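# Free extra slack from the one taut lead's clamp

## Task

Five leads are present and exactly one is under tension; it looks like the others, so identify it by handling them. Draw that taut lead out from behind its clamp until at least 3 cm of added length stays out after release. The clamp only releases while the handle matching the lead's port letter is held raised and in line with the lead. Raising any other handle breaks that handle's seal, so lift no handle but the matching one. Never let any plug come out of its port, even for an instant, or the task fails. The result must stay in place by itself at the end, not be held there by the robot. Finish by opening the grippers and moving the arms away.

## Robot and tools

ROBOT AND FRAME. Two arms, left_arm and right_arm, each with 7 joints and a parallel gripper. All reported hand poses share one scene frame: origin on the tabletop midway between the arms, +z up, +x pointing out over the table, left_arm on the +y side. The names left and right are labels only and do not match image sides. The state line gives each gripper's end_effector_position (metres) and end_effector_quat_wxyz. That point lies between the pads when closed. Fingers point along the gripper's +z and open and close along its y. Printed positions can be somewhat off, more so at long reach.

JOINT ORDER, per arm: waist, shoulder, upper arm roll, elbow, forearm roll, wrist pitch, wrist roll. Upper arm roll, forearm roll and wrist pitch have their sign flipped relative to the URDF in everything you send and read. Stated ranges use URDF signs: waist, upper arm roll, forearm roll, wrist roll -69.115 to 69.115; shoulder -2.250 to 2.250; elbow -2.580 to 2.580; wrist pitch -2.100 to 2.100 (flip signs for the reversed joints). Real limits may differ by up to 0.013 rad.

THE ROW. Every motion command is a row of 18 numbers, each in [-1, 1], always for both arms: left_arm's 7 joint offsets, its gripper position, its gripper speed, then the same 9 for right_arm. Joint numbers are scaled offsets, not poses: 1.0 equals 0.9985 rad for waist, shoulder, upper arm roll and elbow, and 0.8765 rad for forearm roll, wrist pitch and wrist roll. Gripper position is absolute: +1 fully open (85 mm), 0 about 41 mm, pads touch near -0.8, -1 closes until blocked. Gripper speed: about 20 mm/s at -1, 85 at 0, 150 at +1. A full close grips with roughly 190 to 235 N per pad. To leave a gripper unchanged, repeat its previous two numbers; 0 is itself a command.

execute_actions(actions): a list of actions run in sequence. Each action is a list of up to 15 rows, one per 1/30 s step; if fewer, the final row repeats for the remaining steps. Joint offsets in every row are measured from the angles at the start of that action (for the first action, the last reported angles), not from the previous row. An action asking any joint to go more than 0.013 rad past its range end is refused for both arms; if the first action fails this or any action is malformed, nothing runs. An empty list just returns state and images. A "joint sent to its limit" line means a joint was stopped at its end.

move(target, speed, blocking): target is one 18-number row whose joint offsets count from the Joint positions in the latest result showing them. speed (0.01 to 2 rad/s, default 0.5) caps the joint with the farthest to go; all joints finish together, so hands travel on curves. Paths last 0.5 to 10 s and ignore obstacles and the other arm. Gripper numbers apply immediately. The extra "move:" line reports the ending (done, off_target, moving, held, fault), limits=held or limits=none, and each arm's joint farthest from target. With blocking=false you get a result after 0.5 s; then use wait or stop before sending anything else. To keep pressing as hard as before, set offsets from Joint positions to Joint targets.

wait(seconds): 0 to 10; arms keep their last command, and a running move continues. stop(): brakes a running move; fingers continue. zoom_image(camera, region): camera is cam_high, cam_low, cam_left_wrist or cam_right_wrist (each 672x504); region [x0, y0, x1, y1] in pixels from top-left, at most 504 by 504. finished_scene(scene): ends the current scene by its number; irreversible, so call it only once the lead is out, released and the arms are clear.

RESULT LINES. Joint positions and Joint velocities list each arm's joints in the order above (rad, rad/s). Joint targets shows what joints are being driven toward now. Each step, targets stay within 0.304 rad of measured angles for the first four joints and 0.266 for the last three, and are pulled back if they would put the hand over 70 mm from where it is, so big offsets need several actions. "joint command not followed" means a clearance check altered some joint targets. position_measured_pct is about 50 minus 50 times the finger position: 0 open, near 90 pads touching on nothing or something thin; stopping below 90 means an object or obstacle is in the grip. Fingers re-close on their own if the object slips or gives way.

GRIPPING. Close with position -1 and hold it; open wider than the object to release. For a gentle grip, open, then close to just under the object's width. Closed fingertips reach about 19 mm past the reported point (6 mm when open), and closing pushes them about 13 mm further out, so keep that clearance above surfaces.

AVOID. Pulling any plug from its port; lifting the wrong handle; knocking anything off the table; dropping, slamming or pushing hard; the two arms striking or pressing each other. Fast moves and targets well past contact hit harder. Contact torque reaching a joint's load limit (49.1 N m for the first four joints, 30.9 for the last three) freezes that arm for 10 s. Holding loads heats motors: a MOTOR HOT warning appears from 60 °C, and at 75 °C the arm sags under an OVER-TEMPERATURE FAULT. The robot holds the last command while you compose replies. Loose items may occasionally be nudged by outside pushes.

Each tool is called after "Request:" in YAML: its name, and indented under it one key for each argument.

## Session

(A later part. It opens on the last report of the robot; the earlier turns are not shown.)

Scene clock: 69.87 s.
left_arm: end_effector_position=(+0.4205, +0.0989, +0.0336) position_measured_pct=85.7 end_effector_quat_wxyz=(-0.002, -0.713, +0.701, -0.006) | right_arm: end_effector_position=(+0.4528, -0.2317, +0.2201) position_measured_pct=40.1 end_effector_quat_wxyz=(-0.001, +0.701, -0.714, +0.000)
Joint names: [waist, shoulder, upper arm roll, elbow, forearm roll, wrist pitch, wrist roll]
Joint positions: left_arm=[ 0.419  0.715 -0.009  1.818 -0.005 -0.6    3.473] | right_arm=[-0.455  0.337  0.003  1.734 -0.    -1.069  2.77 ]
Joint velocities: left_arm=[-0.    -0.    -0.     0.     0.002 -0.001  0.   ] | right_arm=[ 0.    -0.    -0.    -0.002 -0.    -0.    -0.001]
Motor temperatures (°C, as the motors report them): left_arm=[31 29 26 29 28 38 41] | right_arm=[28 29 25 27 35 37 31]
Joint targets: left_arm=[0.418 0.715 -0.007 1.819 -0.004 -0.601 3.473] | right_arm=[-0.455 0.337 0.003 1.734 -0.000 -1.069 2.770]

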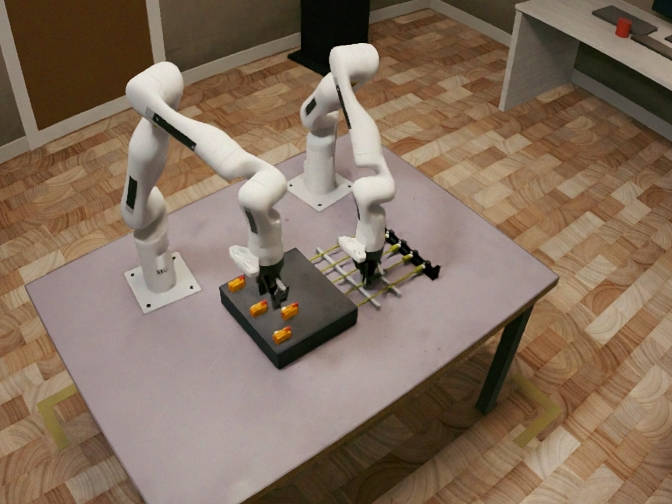

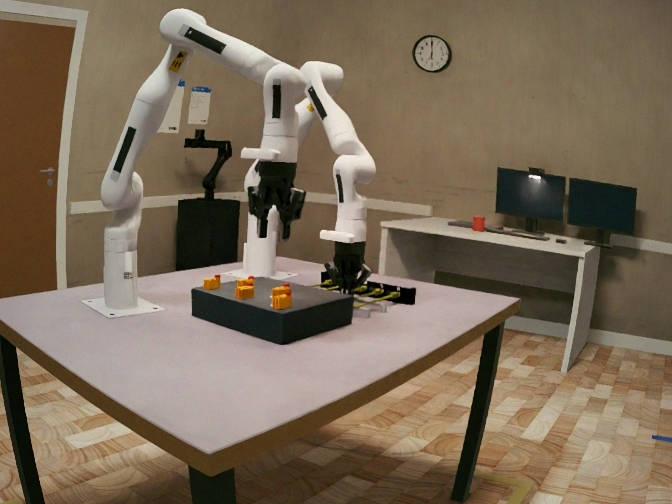

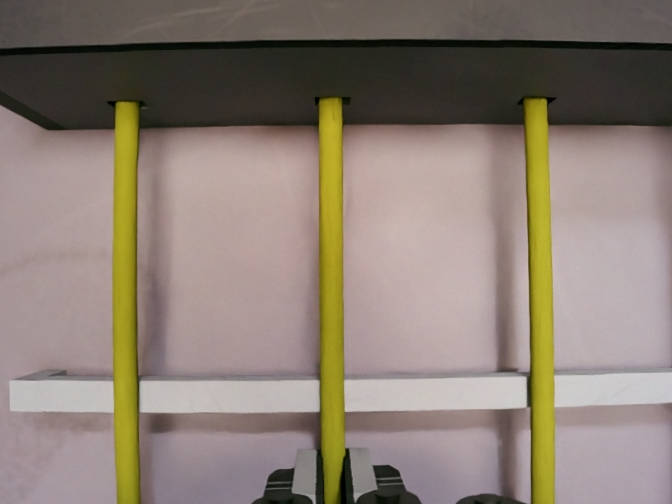

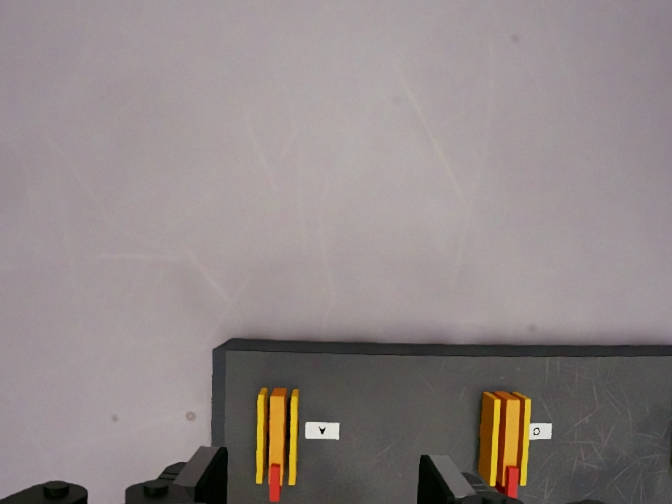

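Request:
move:
  target: [0.013,0.006,0.009,-0.01,0.006,-0.013,0.023,-1,0,-0.197,0.1065,-0.003,0.1,0,0.234,-0.225,0.2,0]
  speed: 0.3

Scene clock: 78.30 s.
left_arm: end_effector_position=(+0.4208, +0.0986, +0.0325) position_measured_pct=88.9 end_effector_quat_wxyz=(-0.000, +0.717, -0.697, +0.000) | right_arm: end_effector_position=(+0.4260, -0.1550, +0.1498) position_measured_pct=40.1 end_effector_quat_wxyz=(-0.001, +0.699, -0.715, +0.000)
Joint names: [waist, shoulder, upper arm roll, elbow, forearm roll, wrist pitch, wrist roll]
Joint positions: left_arm=[ 0.432  0.721  0.     1.808  0.    -0.612  3.493] | right_arm=[-0.651  0.443  0.     1.834 -0.    -0.864  2.573]
Joint velocities: left_arm=[ 0.     0.     0.001 -0.001  0.001 -0.001 -0.001] | right_arm=[-0.003  0.001 -0.     0.    -0.    -0.    -0.   ]
Motor temperatures (°C, as the motors report them): left_arm=[31 29 26 29 28 38 41] | right_arm=[28 29 25 27 35 37 31]
Joint targets: left_arm=[0.432 0.721 0.000 1.808 0.000 -0.612 3.493] | right_arm=[-0.652 0.443 0.000 1.834 -0.000 -0.864 2.573]
move: done; limits=none; left_arm: farthest joint: the wrist pitch, 0.001 radians from its target (0.011 radians at the start); right_arm: farthest joint: the shoulder, 0.001 radians from its target (0.107 radians at the start)

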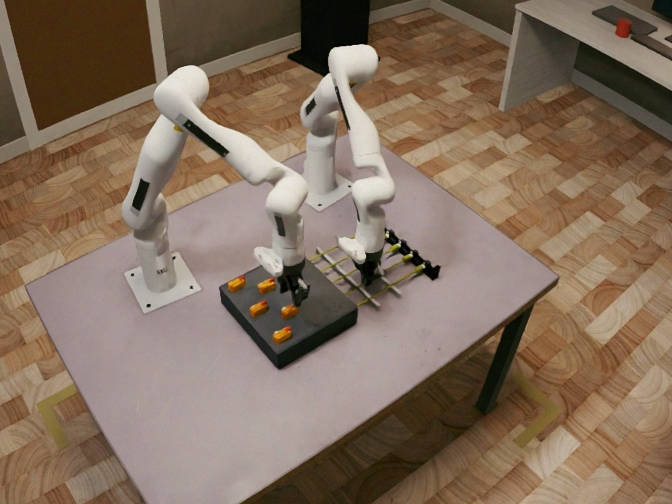

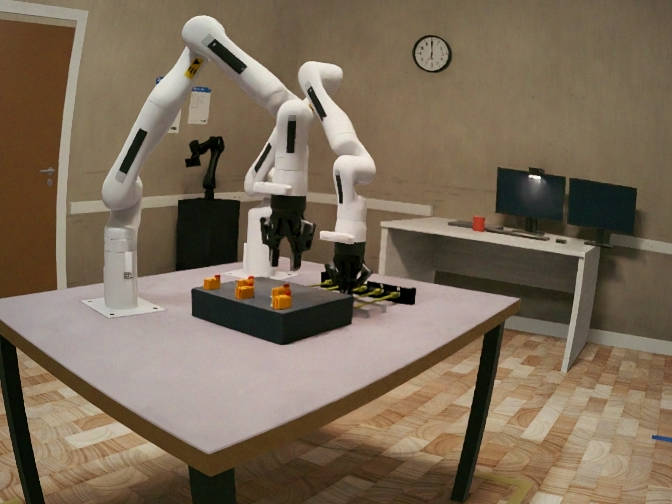

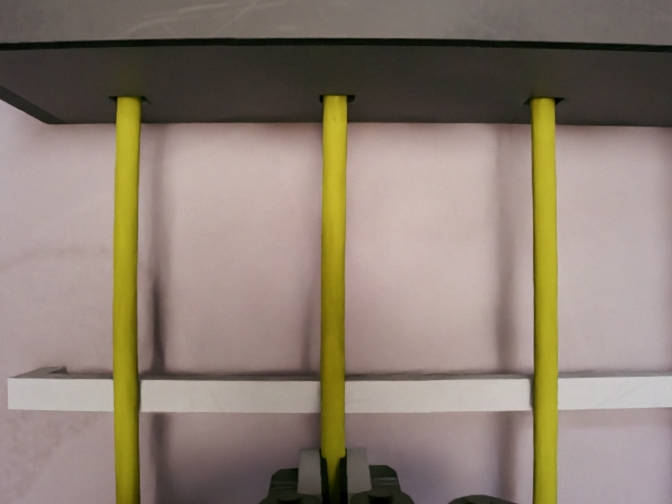

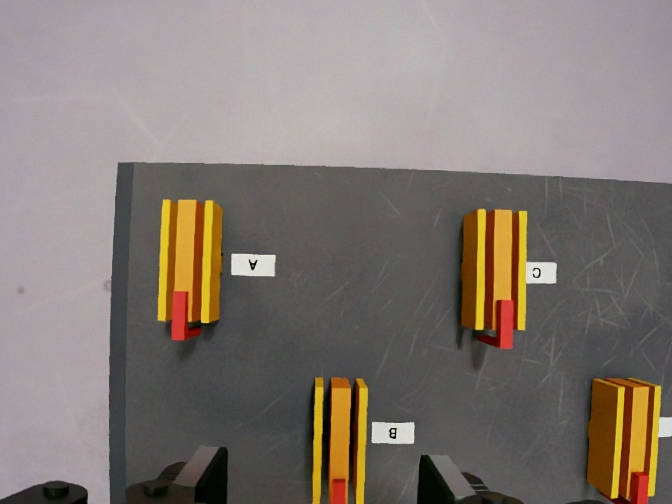

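Request:
move:
  target: [0,0,0,0,0,0,0,-1,0,-0.003,0.096,0,0.077,0,0.197,-0.003,0,0]
  speed: 0.15

Request:
move:
  target: [0,0,0,0,0,0,0,-1,0,0,0,0,0,0,0,0,-0.6,-0.5]

Scene clock: 86.27 s.
left_arm: end_effector_position=(+0.4208, +0.0986, +0.0325) position_measured_pct=88.9 end_effector_quat_wxyz=(-0.000, +0.717, -0.697, +0.000) | right_arm: end_effector_position=(+0.4228, -0.1555, +0.0928) position_measured_pct=49.6 end_effector_quat_wxyz=(-0.001, +0.699, -0.715, +0.000)
Joint names: [waist, shoulder, upper arm roll, elbow, forearm roll, wrist pitch, wrist roll]
Joint positions: left_arm=[ 0.432  0.721  0.     1.808  0.    -0.612  3.493] | right_arm=[-0.654  0.538  0.     1.911 -0.    -0.691  2.57 ]
Joint velocities: left_arm=[-0.    -0.002 -0.     0.     0.    -0.    -0.   ] | right_arm=[-0.     0.002  0.     0.    -0.     0.     0.001]
Motor temperatures (°C, as the motors report them): left_arm=[31 29 26 29 28 38 41] | right_arm=[28 29 25 27 35 37 31]
Joint targets: left_arm=[0.432 0.721 0.000 1.808 0.000 -0.612 3.493] | right_arm=[-0.654 0.539 0.000 1.911 -0.000 -0.691 2.570]
move: done; limits=none; left_arm: farthest joint: the waist, 0.000 radians from its target (0.000 radians at the start); right_arm: farthest joint: the waist, 0.000 radians from its target (0.002 radians at the start)

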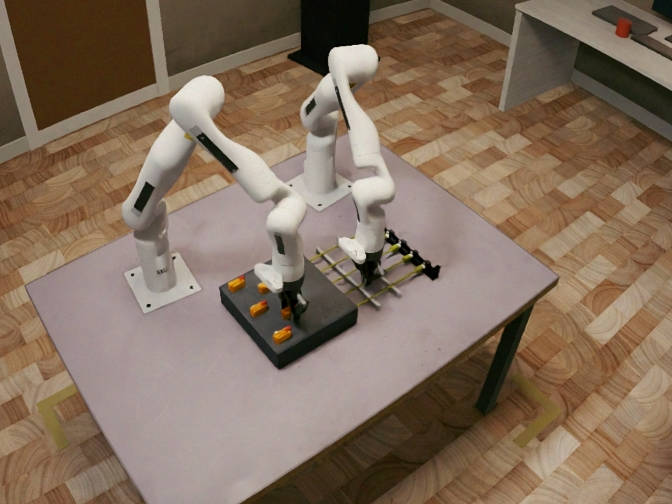

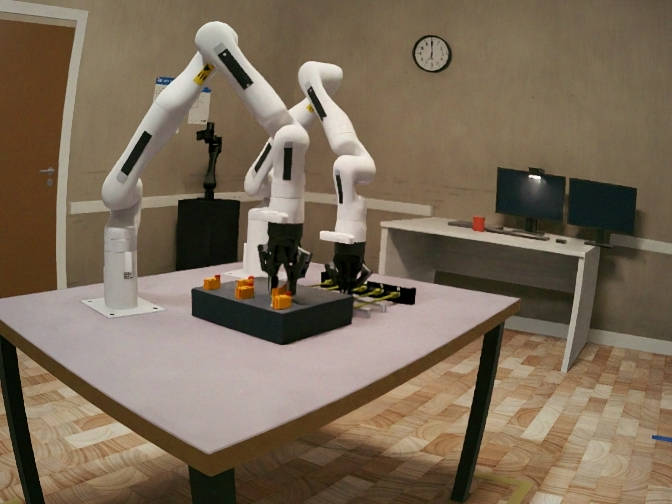

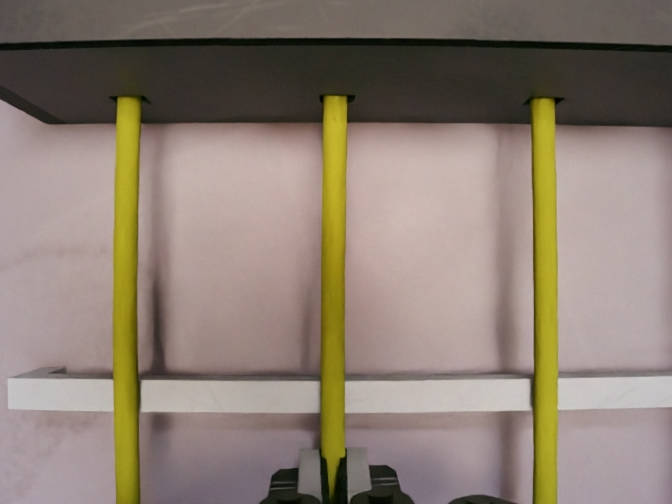

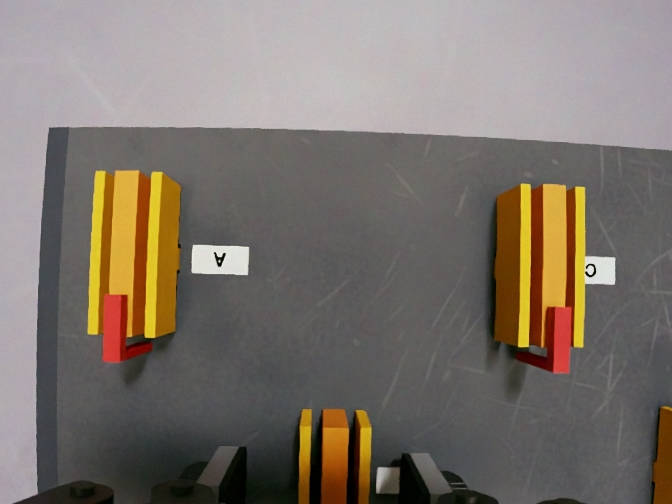

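Scene clock: 87.10 s.
left_arm: end_effector_position=(+0.4208, +0.0986, +0.0325) position_measured_pct=88.9 end_effector_quat_wxyz=(-0.000, +0.717, -0.697, +0.000) | right_arm: end_effector_position=(+0.4205, -0.1554, +0.0928) position_measured_pct=79.4 end_effector_quat_wxyz=(+0.001, +0.700, -0.714, -0.001)
Joint names: [waist, shoulder, upper arm roll, elbow, forearm roll, wrist pitch, wrist roll]
Joint positions: left_arm=[ 0.432  0.721  0.     1.808  0.    -0.612  3.493] | right_arm=[-0.656  0.537  0.002  1.913  0.    -0.694  2.571]
Joint velocities: left_arm=[-0.     0.     0.001  0.001 -0.002 -0.     0.   ] | right_arm=[-0.    -0.    -0.     0.    -0.     0.    -0.001]
Motor temperatures (°C, as the motors report them): left_arm=[31 29 26 29 28 38 41] | right_arm=[28 29 25 27 35 37 31]
Joint targets: left_arm=[0.432 0.721 0.000 1.808 0.000 -0.612 3.493] | right_arm=[-0.654 0.538 0.000 1.911 -0.000 -0.691 2.570]
move: done; limits=none; left_arm: farthest joint: the waist, 0.000 radians from its target (0.000 radians at the start); right_arm: farthest joint: the wrist pitch, 0.003 radians from its target (0.000 radians at the start)

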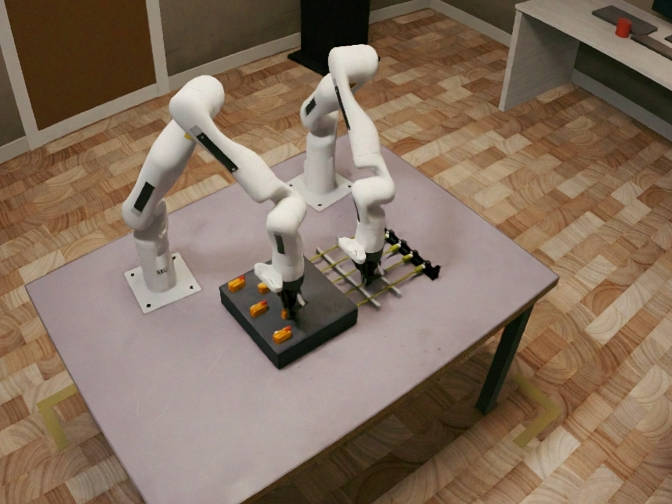

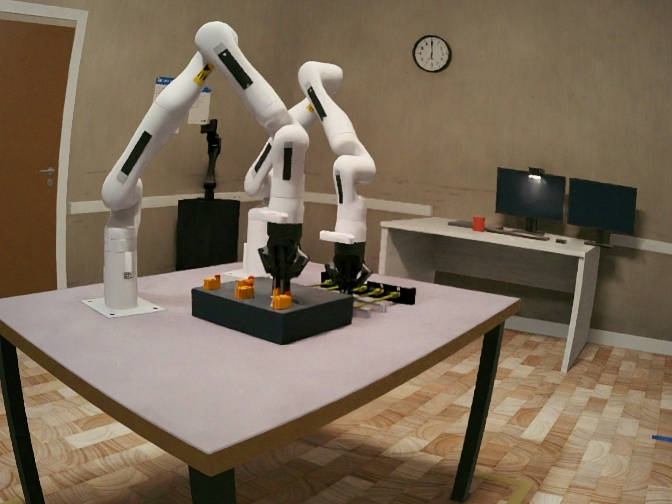

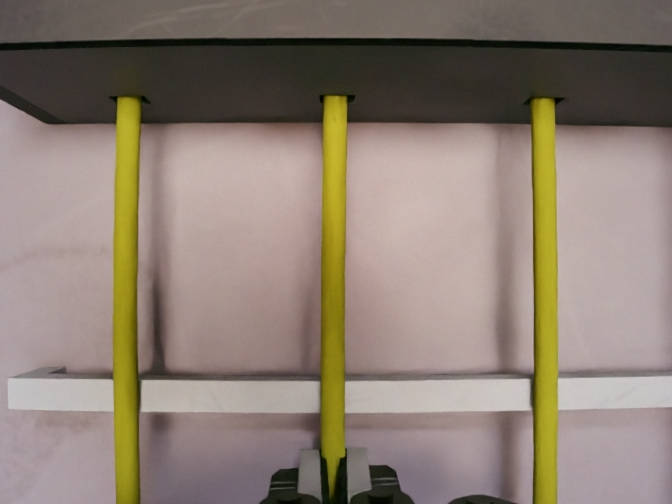

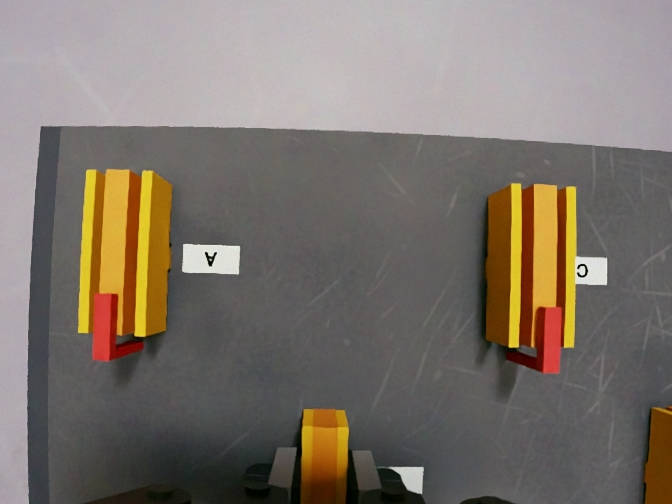

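Request:
execute_actions:
  actions:
    - [[0,0,0,0,0,0,0,-1,0,0,0,0,0,0,0,0,-0.7,-0.5]]

Request:
move:
  target: [0,0,0,0,0,0,0,-1,0,0,-0.0285,0,-0.015,0,-0.05,0,-0.7,-0.5]
  speed: 0.05

Request:
execute_actions:
  actions:
    - [[-0.023,-0.0053,0.002,0.0135,0.002,0.0093,-0.023,-1,0,0,-0.013,0,0,0,-0.009,0,-0.7,-0.5]]
    - [[-0.024,-0.0053,0.003,0.0135,0.002,0.0093,-0.023,-1,0,0,-0.013,0,0,0,-0.009,0,-0.7,-0.5]]

Scene clock: 91.93 s.
left_arm: end_effector_position=(+0.4208, +0.0986, +0.0325) position_measured_pct=88.9 end_effector_quat_wxyz=(-0.000, +0.717, -0.697, +0.000) | right_arm: end_effector_position=(+0.4203, -0.1553, +0.0929) position_measured_pct=80.6 end_effector_quat_wxyz=(+0.001, +0.701, -0.713, -0.001)
Joint names: [waist, shoulder, upper arm roll, elbow, forearm roll, wrist pitch, wrist roll]
Joint positions: left_arm=[ 0.432  0.721  0.     1.808  0.    -0.612  3.493] | right_arm=[-0.656  0.537  0.002  1.913 -0.    -0.694  2.571]
Joint velocities: left_arm=[-0.    -0.001  0.001  0.001  0.001  0.001 -0.   ] | right_arm=[ 0.  0.  0.  0.  0.  0. -0.]
Motor temperatures (°C, as the motors report them): left_arm=[31 29 26 29 28 38 41] | right_arm=[28 29 25 27 35 37 31]
Joint targets: left_arm=[0.432 0.721 0.000 1.808 0.000 -0.612 3.493] | right_arm=[-0.656 0.537 0.002 1.913 0.000 -0.694 2.571]

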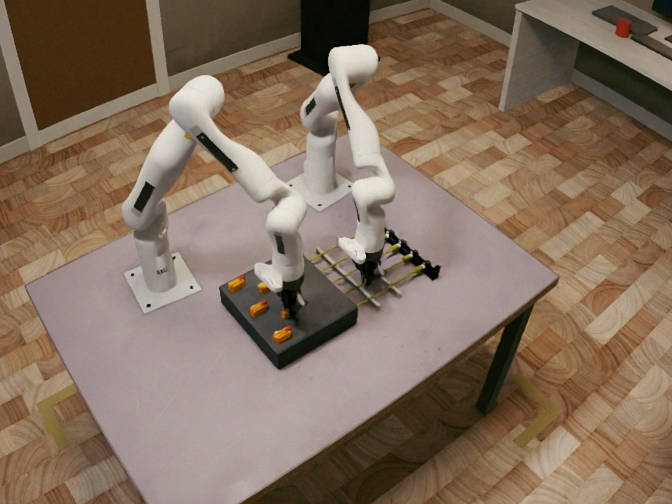

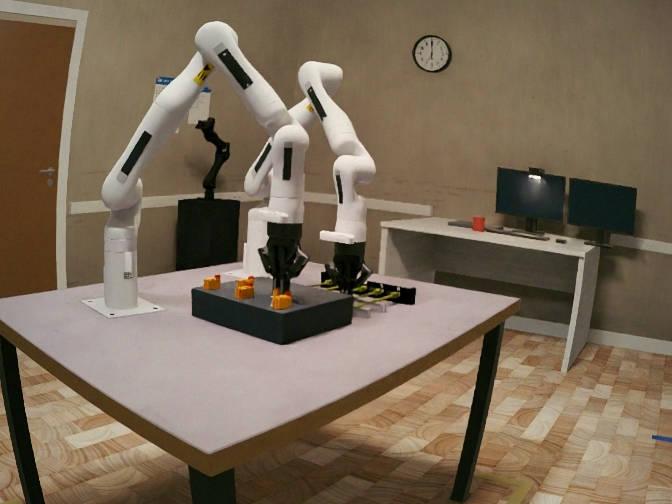

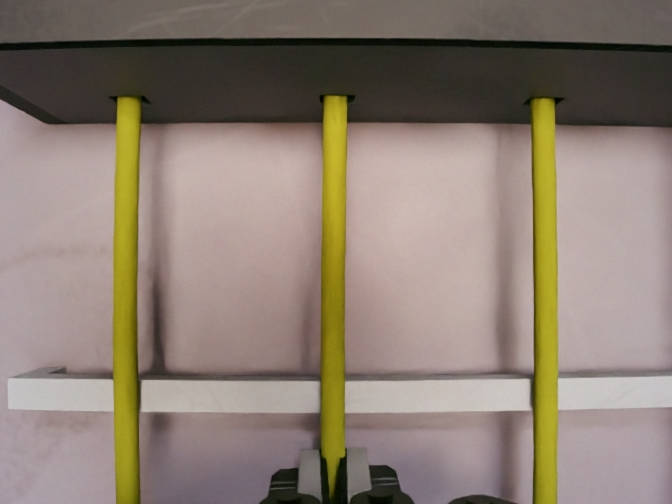

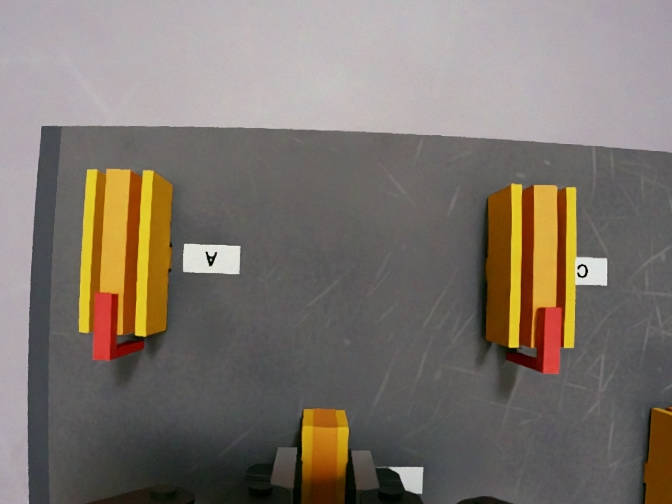

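Scene clock: 93.03 s.
left_arm: end_effector_position=(+0.4208, +0.0986, +0.0325) position_measured_pct=88.9 end_effector_quat_wxyz=(-0.000, +0.717, -0.697, +0.000) | right_arm: end_effector_position=(+0.4202, -0.1554, +0.1024) position_measured_pct=80.6 end_effector_quat_wxyz=(+0.004, +0.701, -0.713, -0.001)
Joint names: [waist, shoulder, upper arm roll, elbow, forearm roll, wrist pitch, wrist roll]
Joint positions: left_arm=[ 0.432  0.721  0.     1.808  0.    -0.612  3.493] | right_arm=[-0.656  0.522  0.002  1.898 -0.001 -0.73   2.572]
Joint velocities: left_arm=[-0.     0.    -0.     0.001 -0.001 -0.001 -0.   ] | right_arm=[-0.     0.    -0.     0.001 -0.    -0.     0.001]
Motor temperatures (°C, as the motors report them): left_arm=[31 29 26 29 28 38 41] | right_arm=[28 29 25 27 35 37 31]
Joint targets: left_arm=[0.432 0.721 0.000 1.808 0.000 -0.612 3.493] | right_arm=[-0.656 0.508 0.002 1.898 -0.000 -0.738 2.571]
move: off_target (right_arm); limits=none; left_arm: farthest joint: the waist, 0.000 radians from its target (0.000 radians at the start); right_arm: farthest joint: the shoulder, 0.013 radians from its target (0.028 radians at the start)

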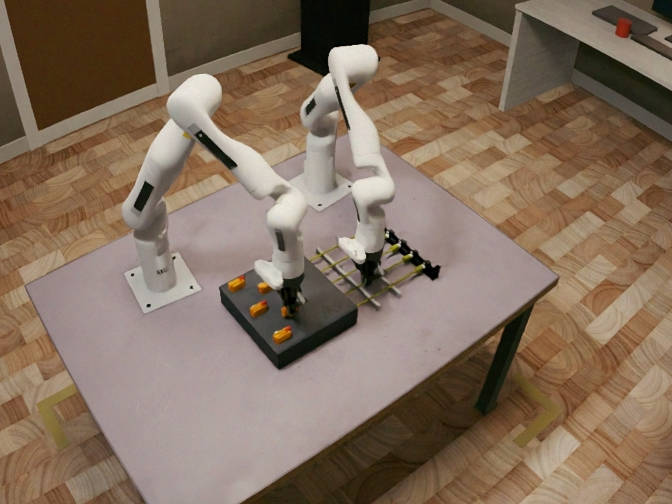

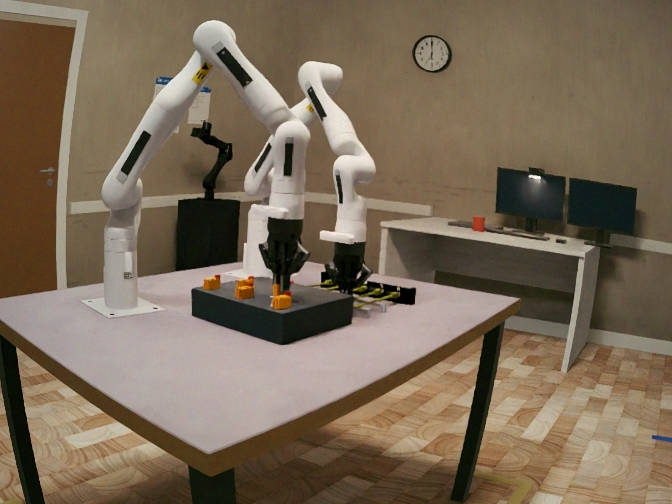

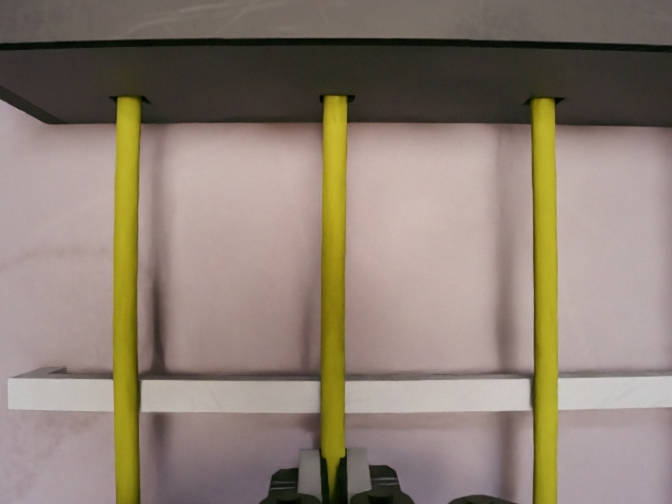

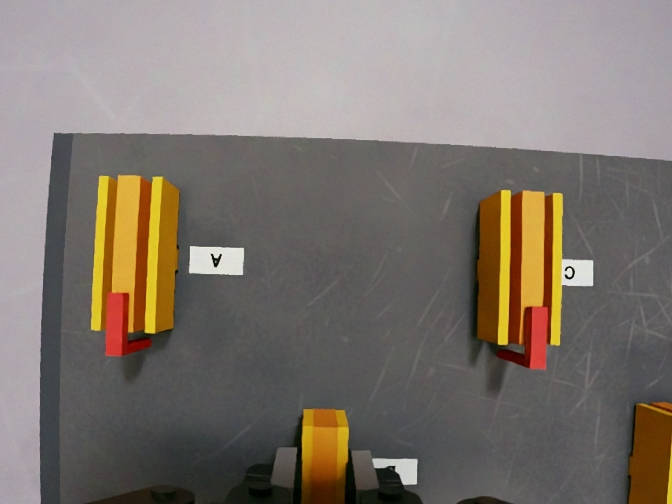

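Scene clock: 94.03 s.
left_arm: end_effector_position=(+0.4219, +0.1166, +0.0334) position_measured_pct=88.9 end_effector_quat_wxyz=(-0.001, +0.717, -0.697, +0.003) | right_arm: end_effector_position=(+0.4202, -0.1554, +0.1024) position_measured_pct=80.6 end_effector_quat_wxyz=(+0.004, +0.702, -0.712, -0.001)
Joint names: [waist, shoulder, upper arm roll, elbow, forearm roll, wrist pitch, wrist roll]
Joint positions: left_arm=[ 0.392  0.709 -0.001  1.833 -0.    -0.593  3.453] | right_arm=[-0.657  0.521  0.002  1.898 -0.002 -0.73   2.572]
Joint velocities: left_arm=[-0.001  0.     0.     0.001 -0.     0.    -0.   ] | right_arm=[ 0.    -0.     0.    -0.    -0.    -0.    -0.001]
Motor temperatures (°C, as the motors report them): left_arm=[31 29 26 29 28 38 41] | right_arm=[28 29 25 27 35 37 31]
Joint targets: left_arm=[0.388 0.710 0.002 1.834 0.002 -0.595 3.453] | right_arm=[-0.656 0.508 0.002 1.898 -0.001 -0.738 2.572]

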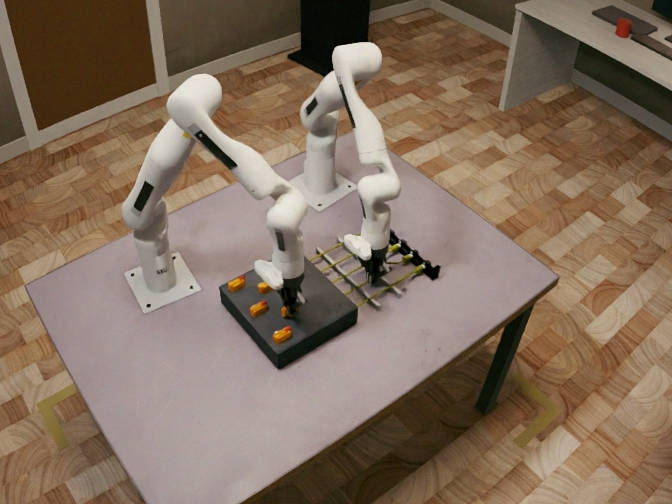

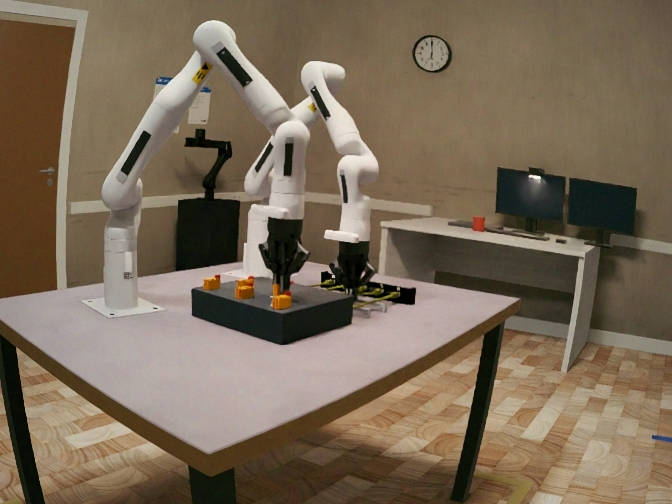

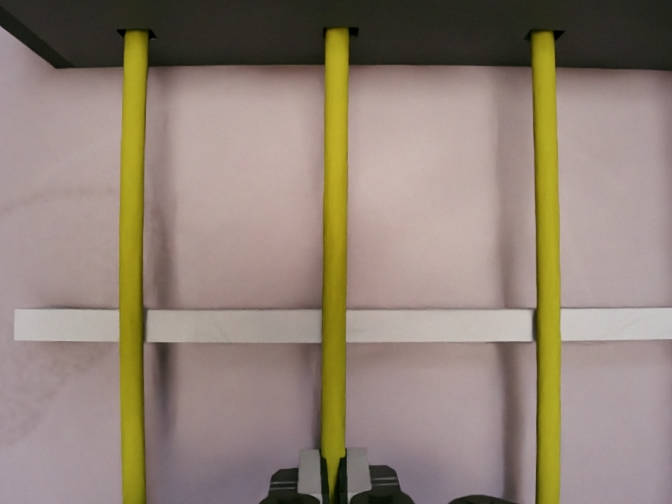

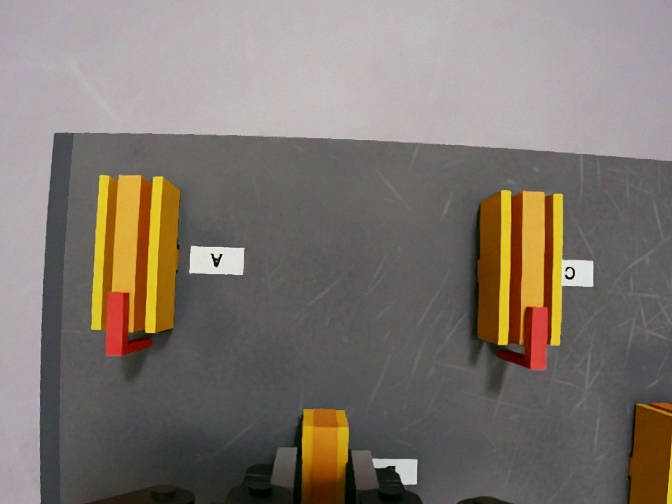

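Request:
execute_actions:
  actions:
    - [[-0.024,-0.016,0.003,0.011,0.002,-0.008,-0.023,-1,0,0,-0.013,0,0,0,-0.009,0,-0.7,-0.5]]
    - [[-0.024,-0.016,0.003,0.011,0.002,-0.008,-0.023,-1,0,0,-0.013,0,0,0,-0.009,0,-0.7,-0.5]]
    - [[-0.024,-0.016,0.003,0.011,0.002,-0.008,-0.023,-1,0,0,-0.013,0,0,0,-0.009,0,-0.7,-0.5]]

Scene clock: 99.10 s.
left_arm: end_effector_position=(+0.4198, +0.1451, +0.0499) position_measured_pct=88.9 end_effector_quat_wxyz=(-0.001, +0.718, -0.696, +0.004) | right_arm: end_effector_position=(+0.4202, -0.1554, +0.1024) position_measured_pct=80.6 end_effector_quat_wxyz=(+0.004, +0.702, -0.712, -0.001)
Joint names: [waist, shoulder, upper arm roll, elbow, forearm roll, wrist pitch, wrist roll]
Joint positions: left_arm=[ 0.329  0.66  -0.003  1.863 -0.002 -0.612  3.393] | right_arm=[-0.657  0.521  0.002  1.899 -0.003 -0.73   2.572]
Joint velocities: left_arm=[-0.001 -0.    -0.     0.     0.001  0.001 -0.001] | right_arm=[ 0.    -0.    -0.     0.    -0.     0.     0.001]
Motor temperatures (°C, as the motors report them): left_arm=[31 29 26 29 28 38 41] | right_arm=[28 29 25 27 35 37 31]
Joint targets: left_arm=[0.326 0.660 0.001 1.864 0.000 -0.612 3.393] | right_arm=[-0.657 0.508 0.002 1.899 -0.002 -0.738 2.572]

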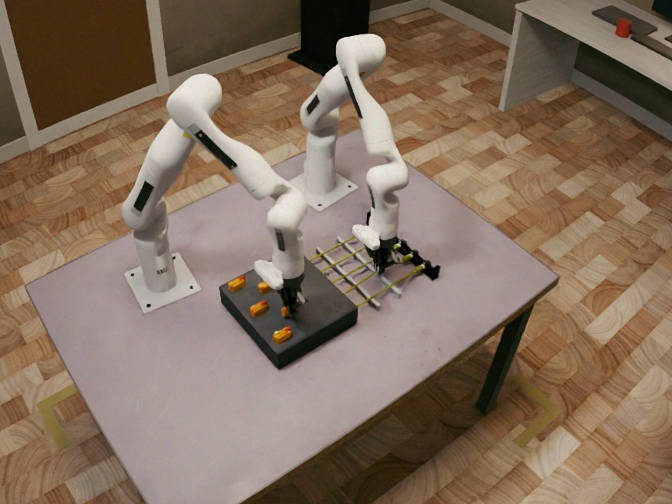

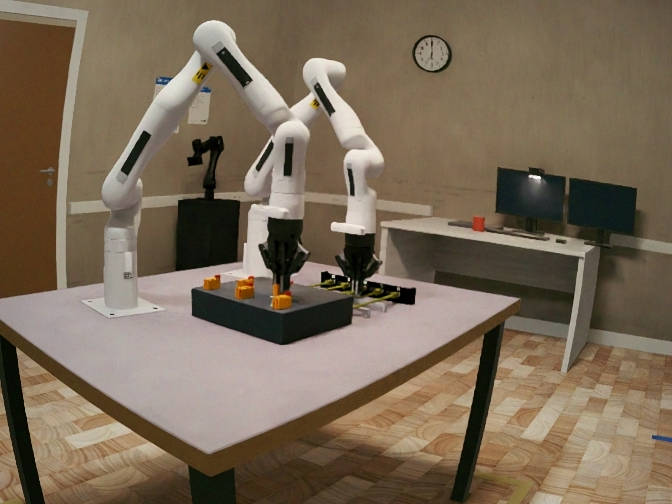

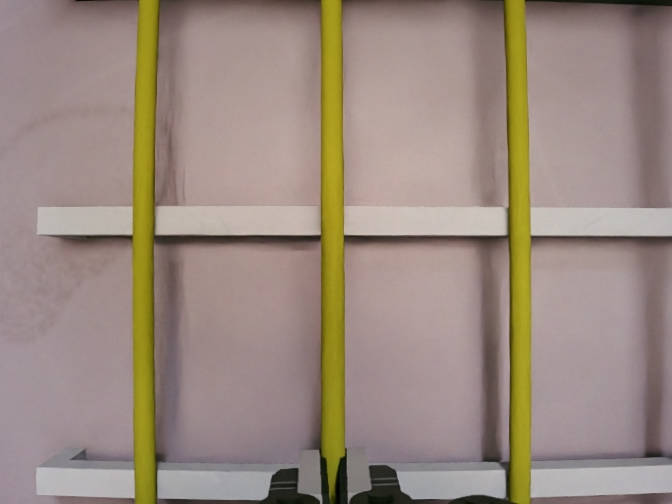

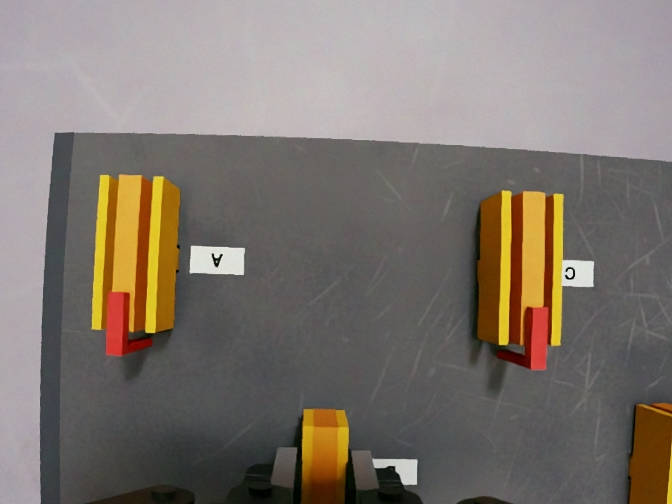

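Request:
execute_actions:
  actions:
    - [[-0.003,0,0.003,0,0.002,0,0,-1,0,0,0.016,0,0.015,0,0.04,0,-0.7,-0.5]]
    - [[-0.003,0,0.003,0,0.002,0,0,-1,0,0,0,0,0,0,0,0,0.2,0]]
    - [[0,0,0,0,0,0,0,-0.2,-0.3,0,-0.05,0,-0.04,0,-0.1,0,0.2,0]]
    - [[0,0,0,0,0,0,0,0.3,0,0,-0.05,0,-0.04,0,-0.1,0,0.2,0]]

Request:
move:
  target: [0,-0.2,0,-0.1,0,-0.34,0,0.3,0,0.1,-0.15,0,-0.05,0,-0.23,0,0.2,0]
  speed: 0.25

Scene clock: 105.90 s.
left_arm: end_effector_position=(+0.4211, +0.1404, +0.0512) position_measured_pct=34.9 end_effector_quat_wxyz=(-0.000, +0.716, -0.698, +0.008) | right_arm: end_effector_position=(+0.4240, -0.1532, +0.1521) position_measured_pct=40.1 end_effector_quat_wxyz=(-0.000, +0.702, -0.712, +0.001)
Joint names: [waist, shoulder, upper arm roll, elbow, forearm roll, wrist pitch, wrist roll]
Joint positions: left_arm=[ 0.333  0.658 -0.007  1.86  -0.005 -0.61   3.393] | right_arm=[-0.657  0.438  0.002  1.833 -0.003 -0.87   2.573]
Joint velocities: left_arm=[-0.     0.     0.    -0.002  0.001 -0.     0.001] | right_arm=[-0.    -0.003 -0.     0.    -0.    -0.     0.   ]
Motor temperatures (°C, as the motors report them): left_arm=[31 29 26 29 28 38 41] | right_arm=[28 29 25 27 35 37 31]
Joint targets: left_arm=[0.332 0.659 -0.006 1.860 -0.004 -0.610 3.393] | right_arm=[-0.657 0.437 0.002 1.833 -0.003 -0.870 2.573]

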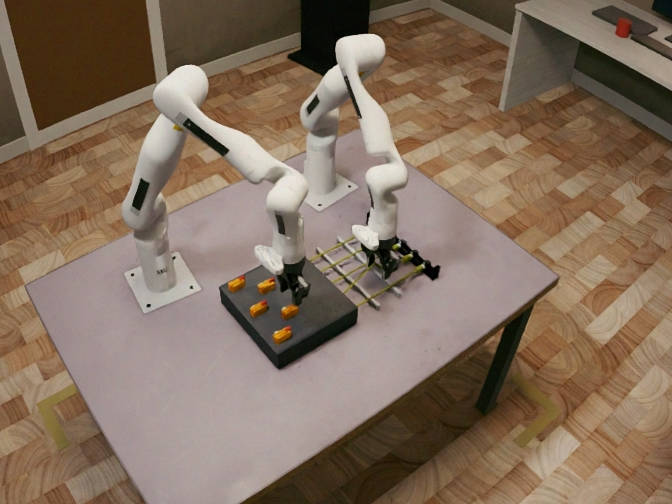

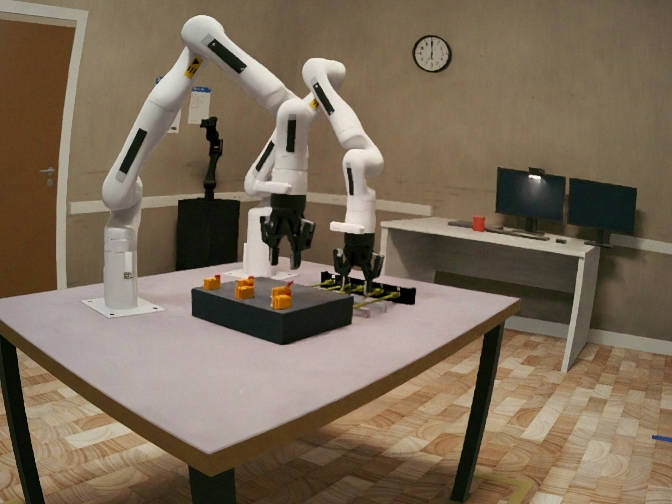

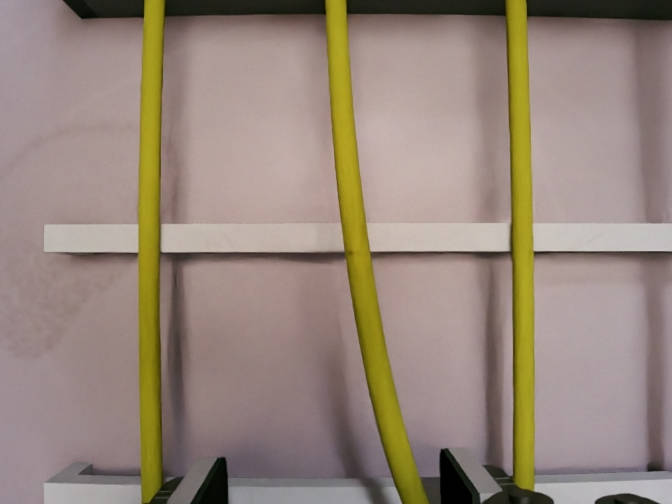

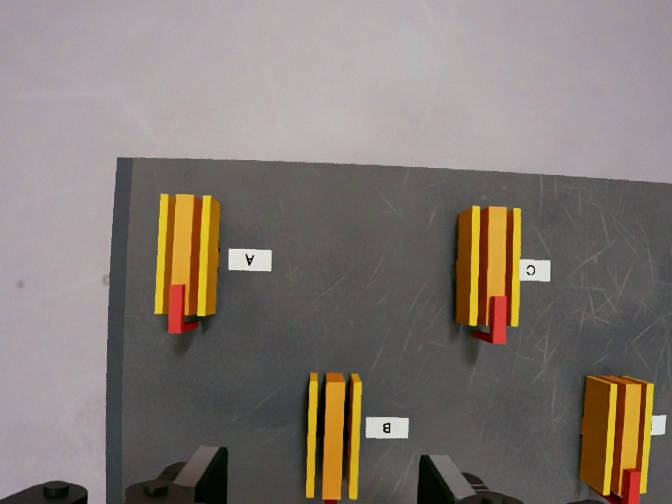

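Scene clock: 107.43 s.
left_arm: end_effector_position=(+0.4176, +0.1411, +0.1609) position_measured_pct=34.9 end_effector_quat_wxyz=(-0.001, +0.716, -0.698, +0.008) | right_arm: end_effector_position=(+0.4203, -0.2017, +0.2260) position_measured_pct=40.1 end_effector_quat_wxyz=(+0.001, +0.666, -0.746, +0.001)
Joint names: [waist, shoulder, upper arm roll, elbow, forearm roll, wrist pitch, wrist roll]
Joint positions: left_arm=[ 0.333  0.459 -0.007  1.76  -0.005 -0.908  3.393] | right_arm=[-0.557  0.288  0.002  1.784 -0.003 -1.071  2.573]
Joint velocities: left_arm=[-0.    -0.004 -0.001  0.001  0.001 -0.001  0.001] | right_arm=[ 0.002 -0.002 -0.     0.001 -0.     0.     0.   ]
Motor temperatures (°C, as the motors report them): left_arm=[31 29 26 29 28 38 41] | right_arm=[28 29 25 27 35 37 31]
Joint targets: left_arm=[0.333 0.459 -0.007 1.760 -0.005 -0.908 3.393] | right_arm=[-0.557 0.288 0.002 1.784 -0.003 -1.071 2.573]
move: done; limits=none; left_arm: farthest joint: the shoulder, 0.001 radians from its target (0.200 radians at the start); right_arm: farthest joint: the waist, 0.000 radians from its target (0.100 radians at the start)

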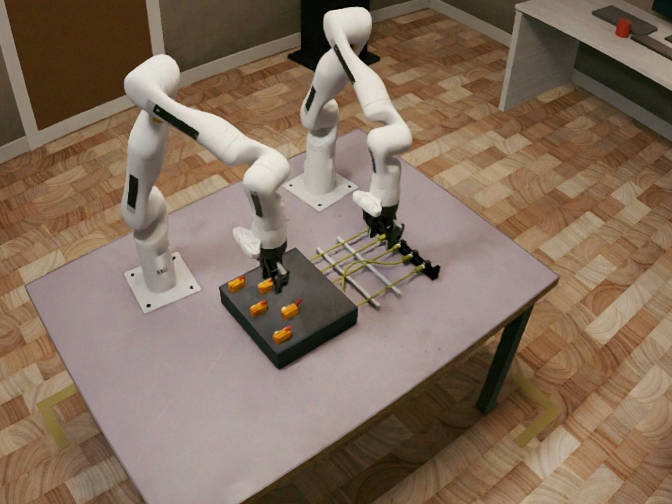

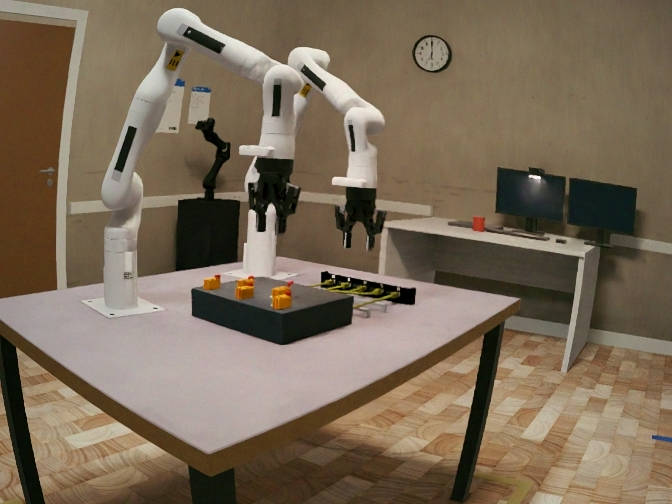

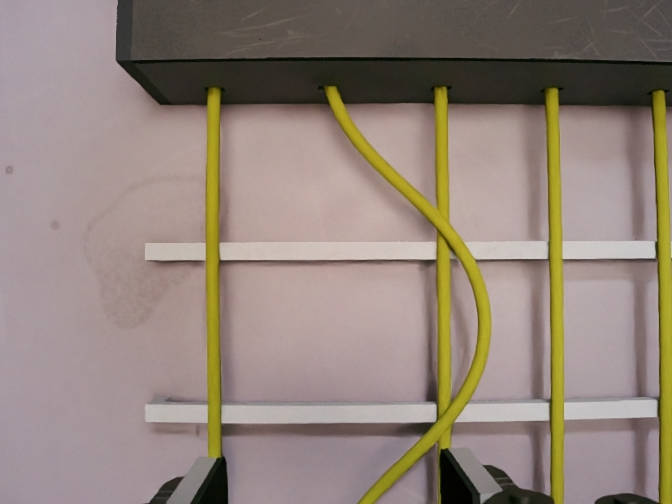

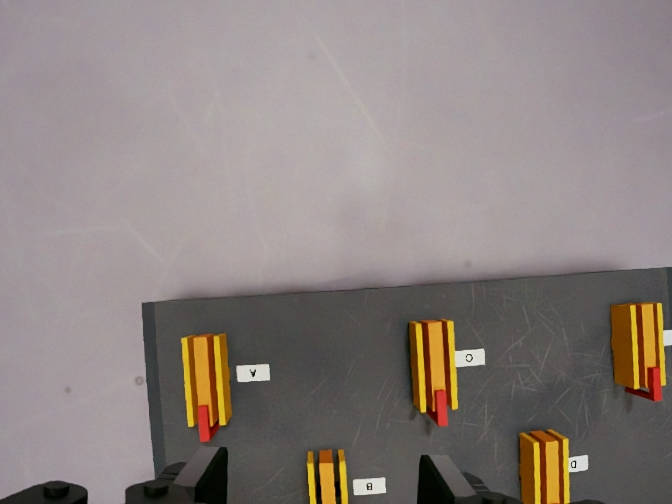

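Request:
finished_scene:
  scene: 2

The scene is finished: the task was done.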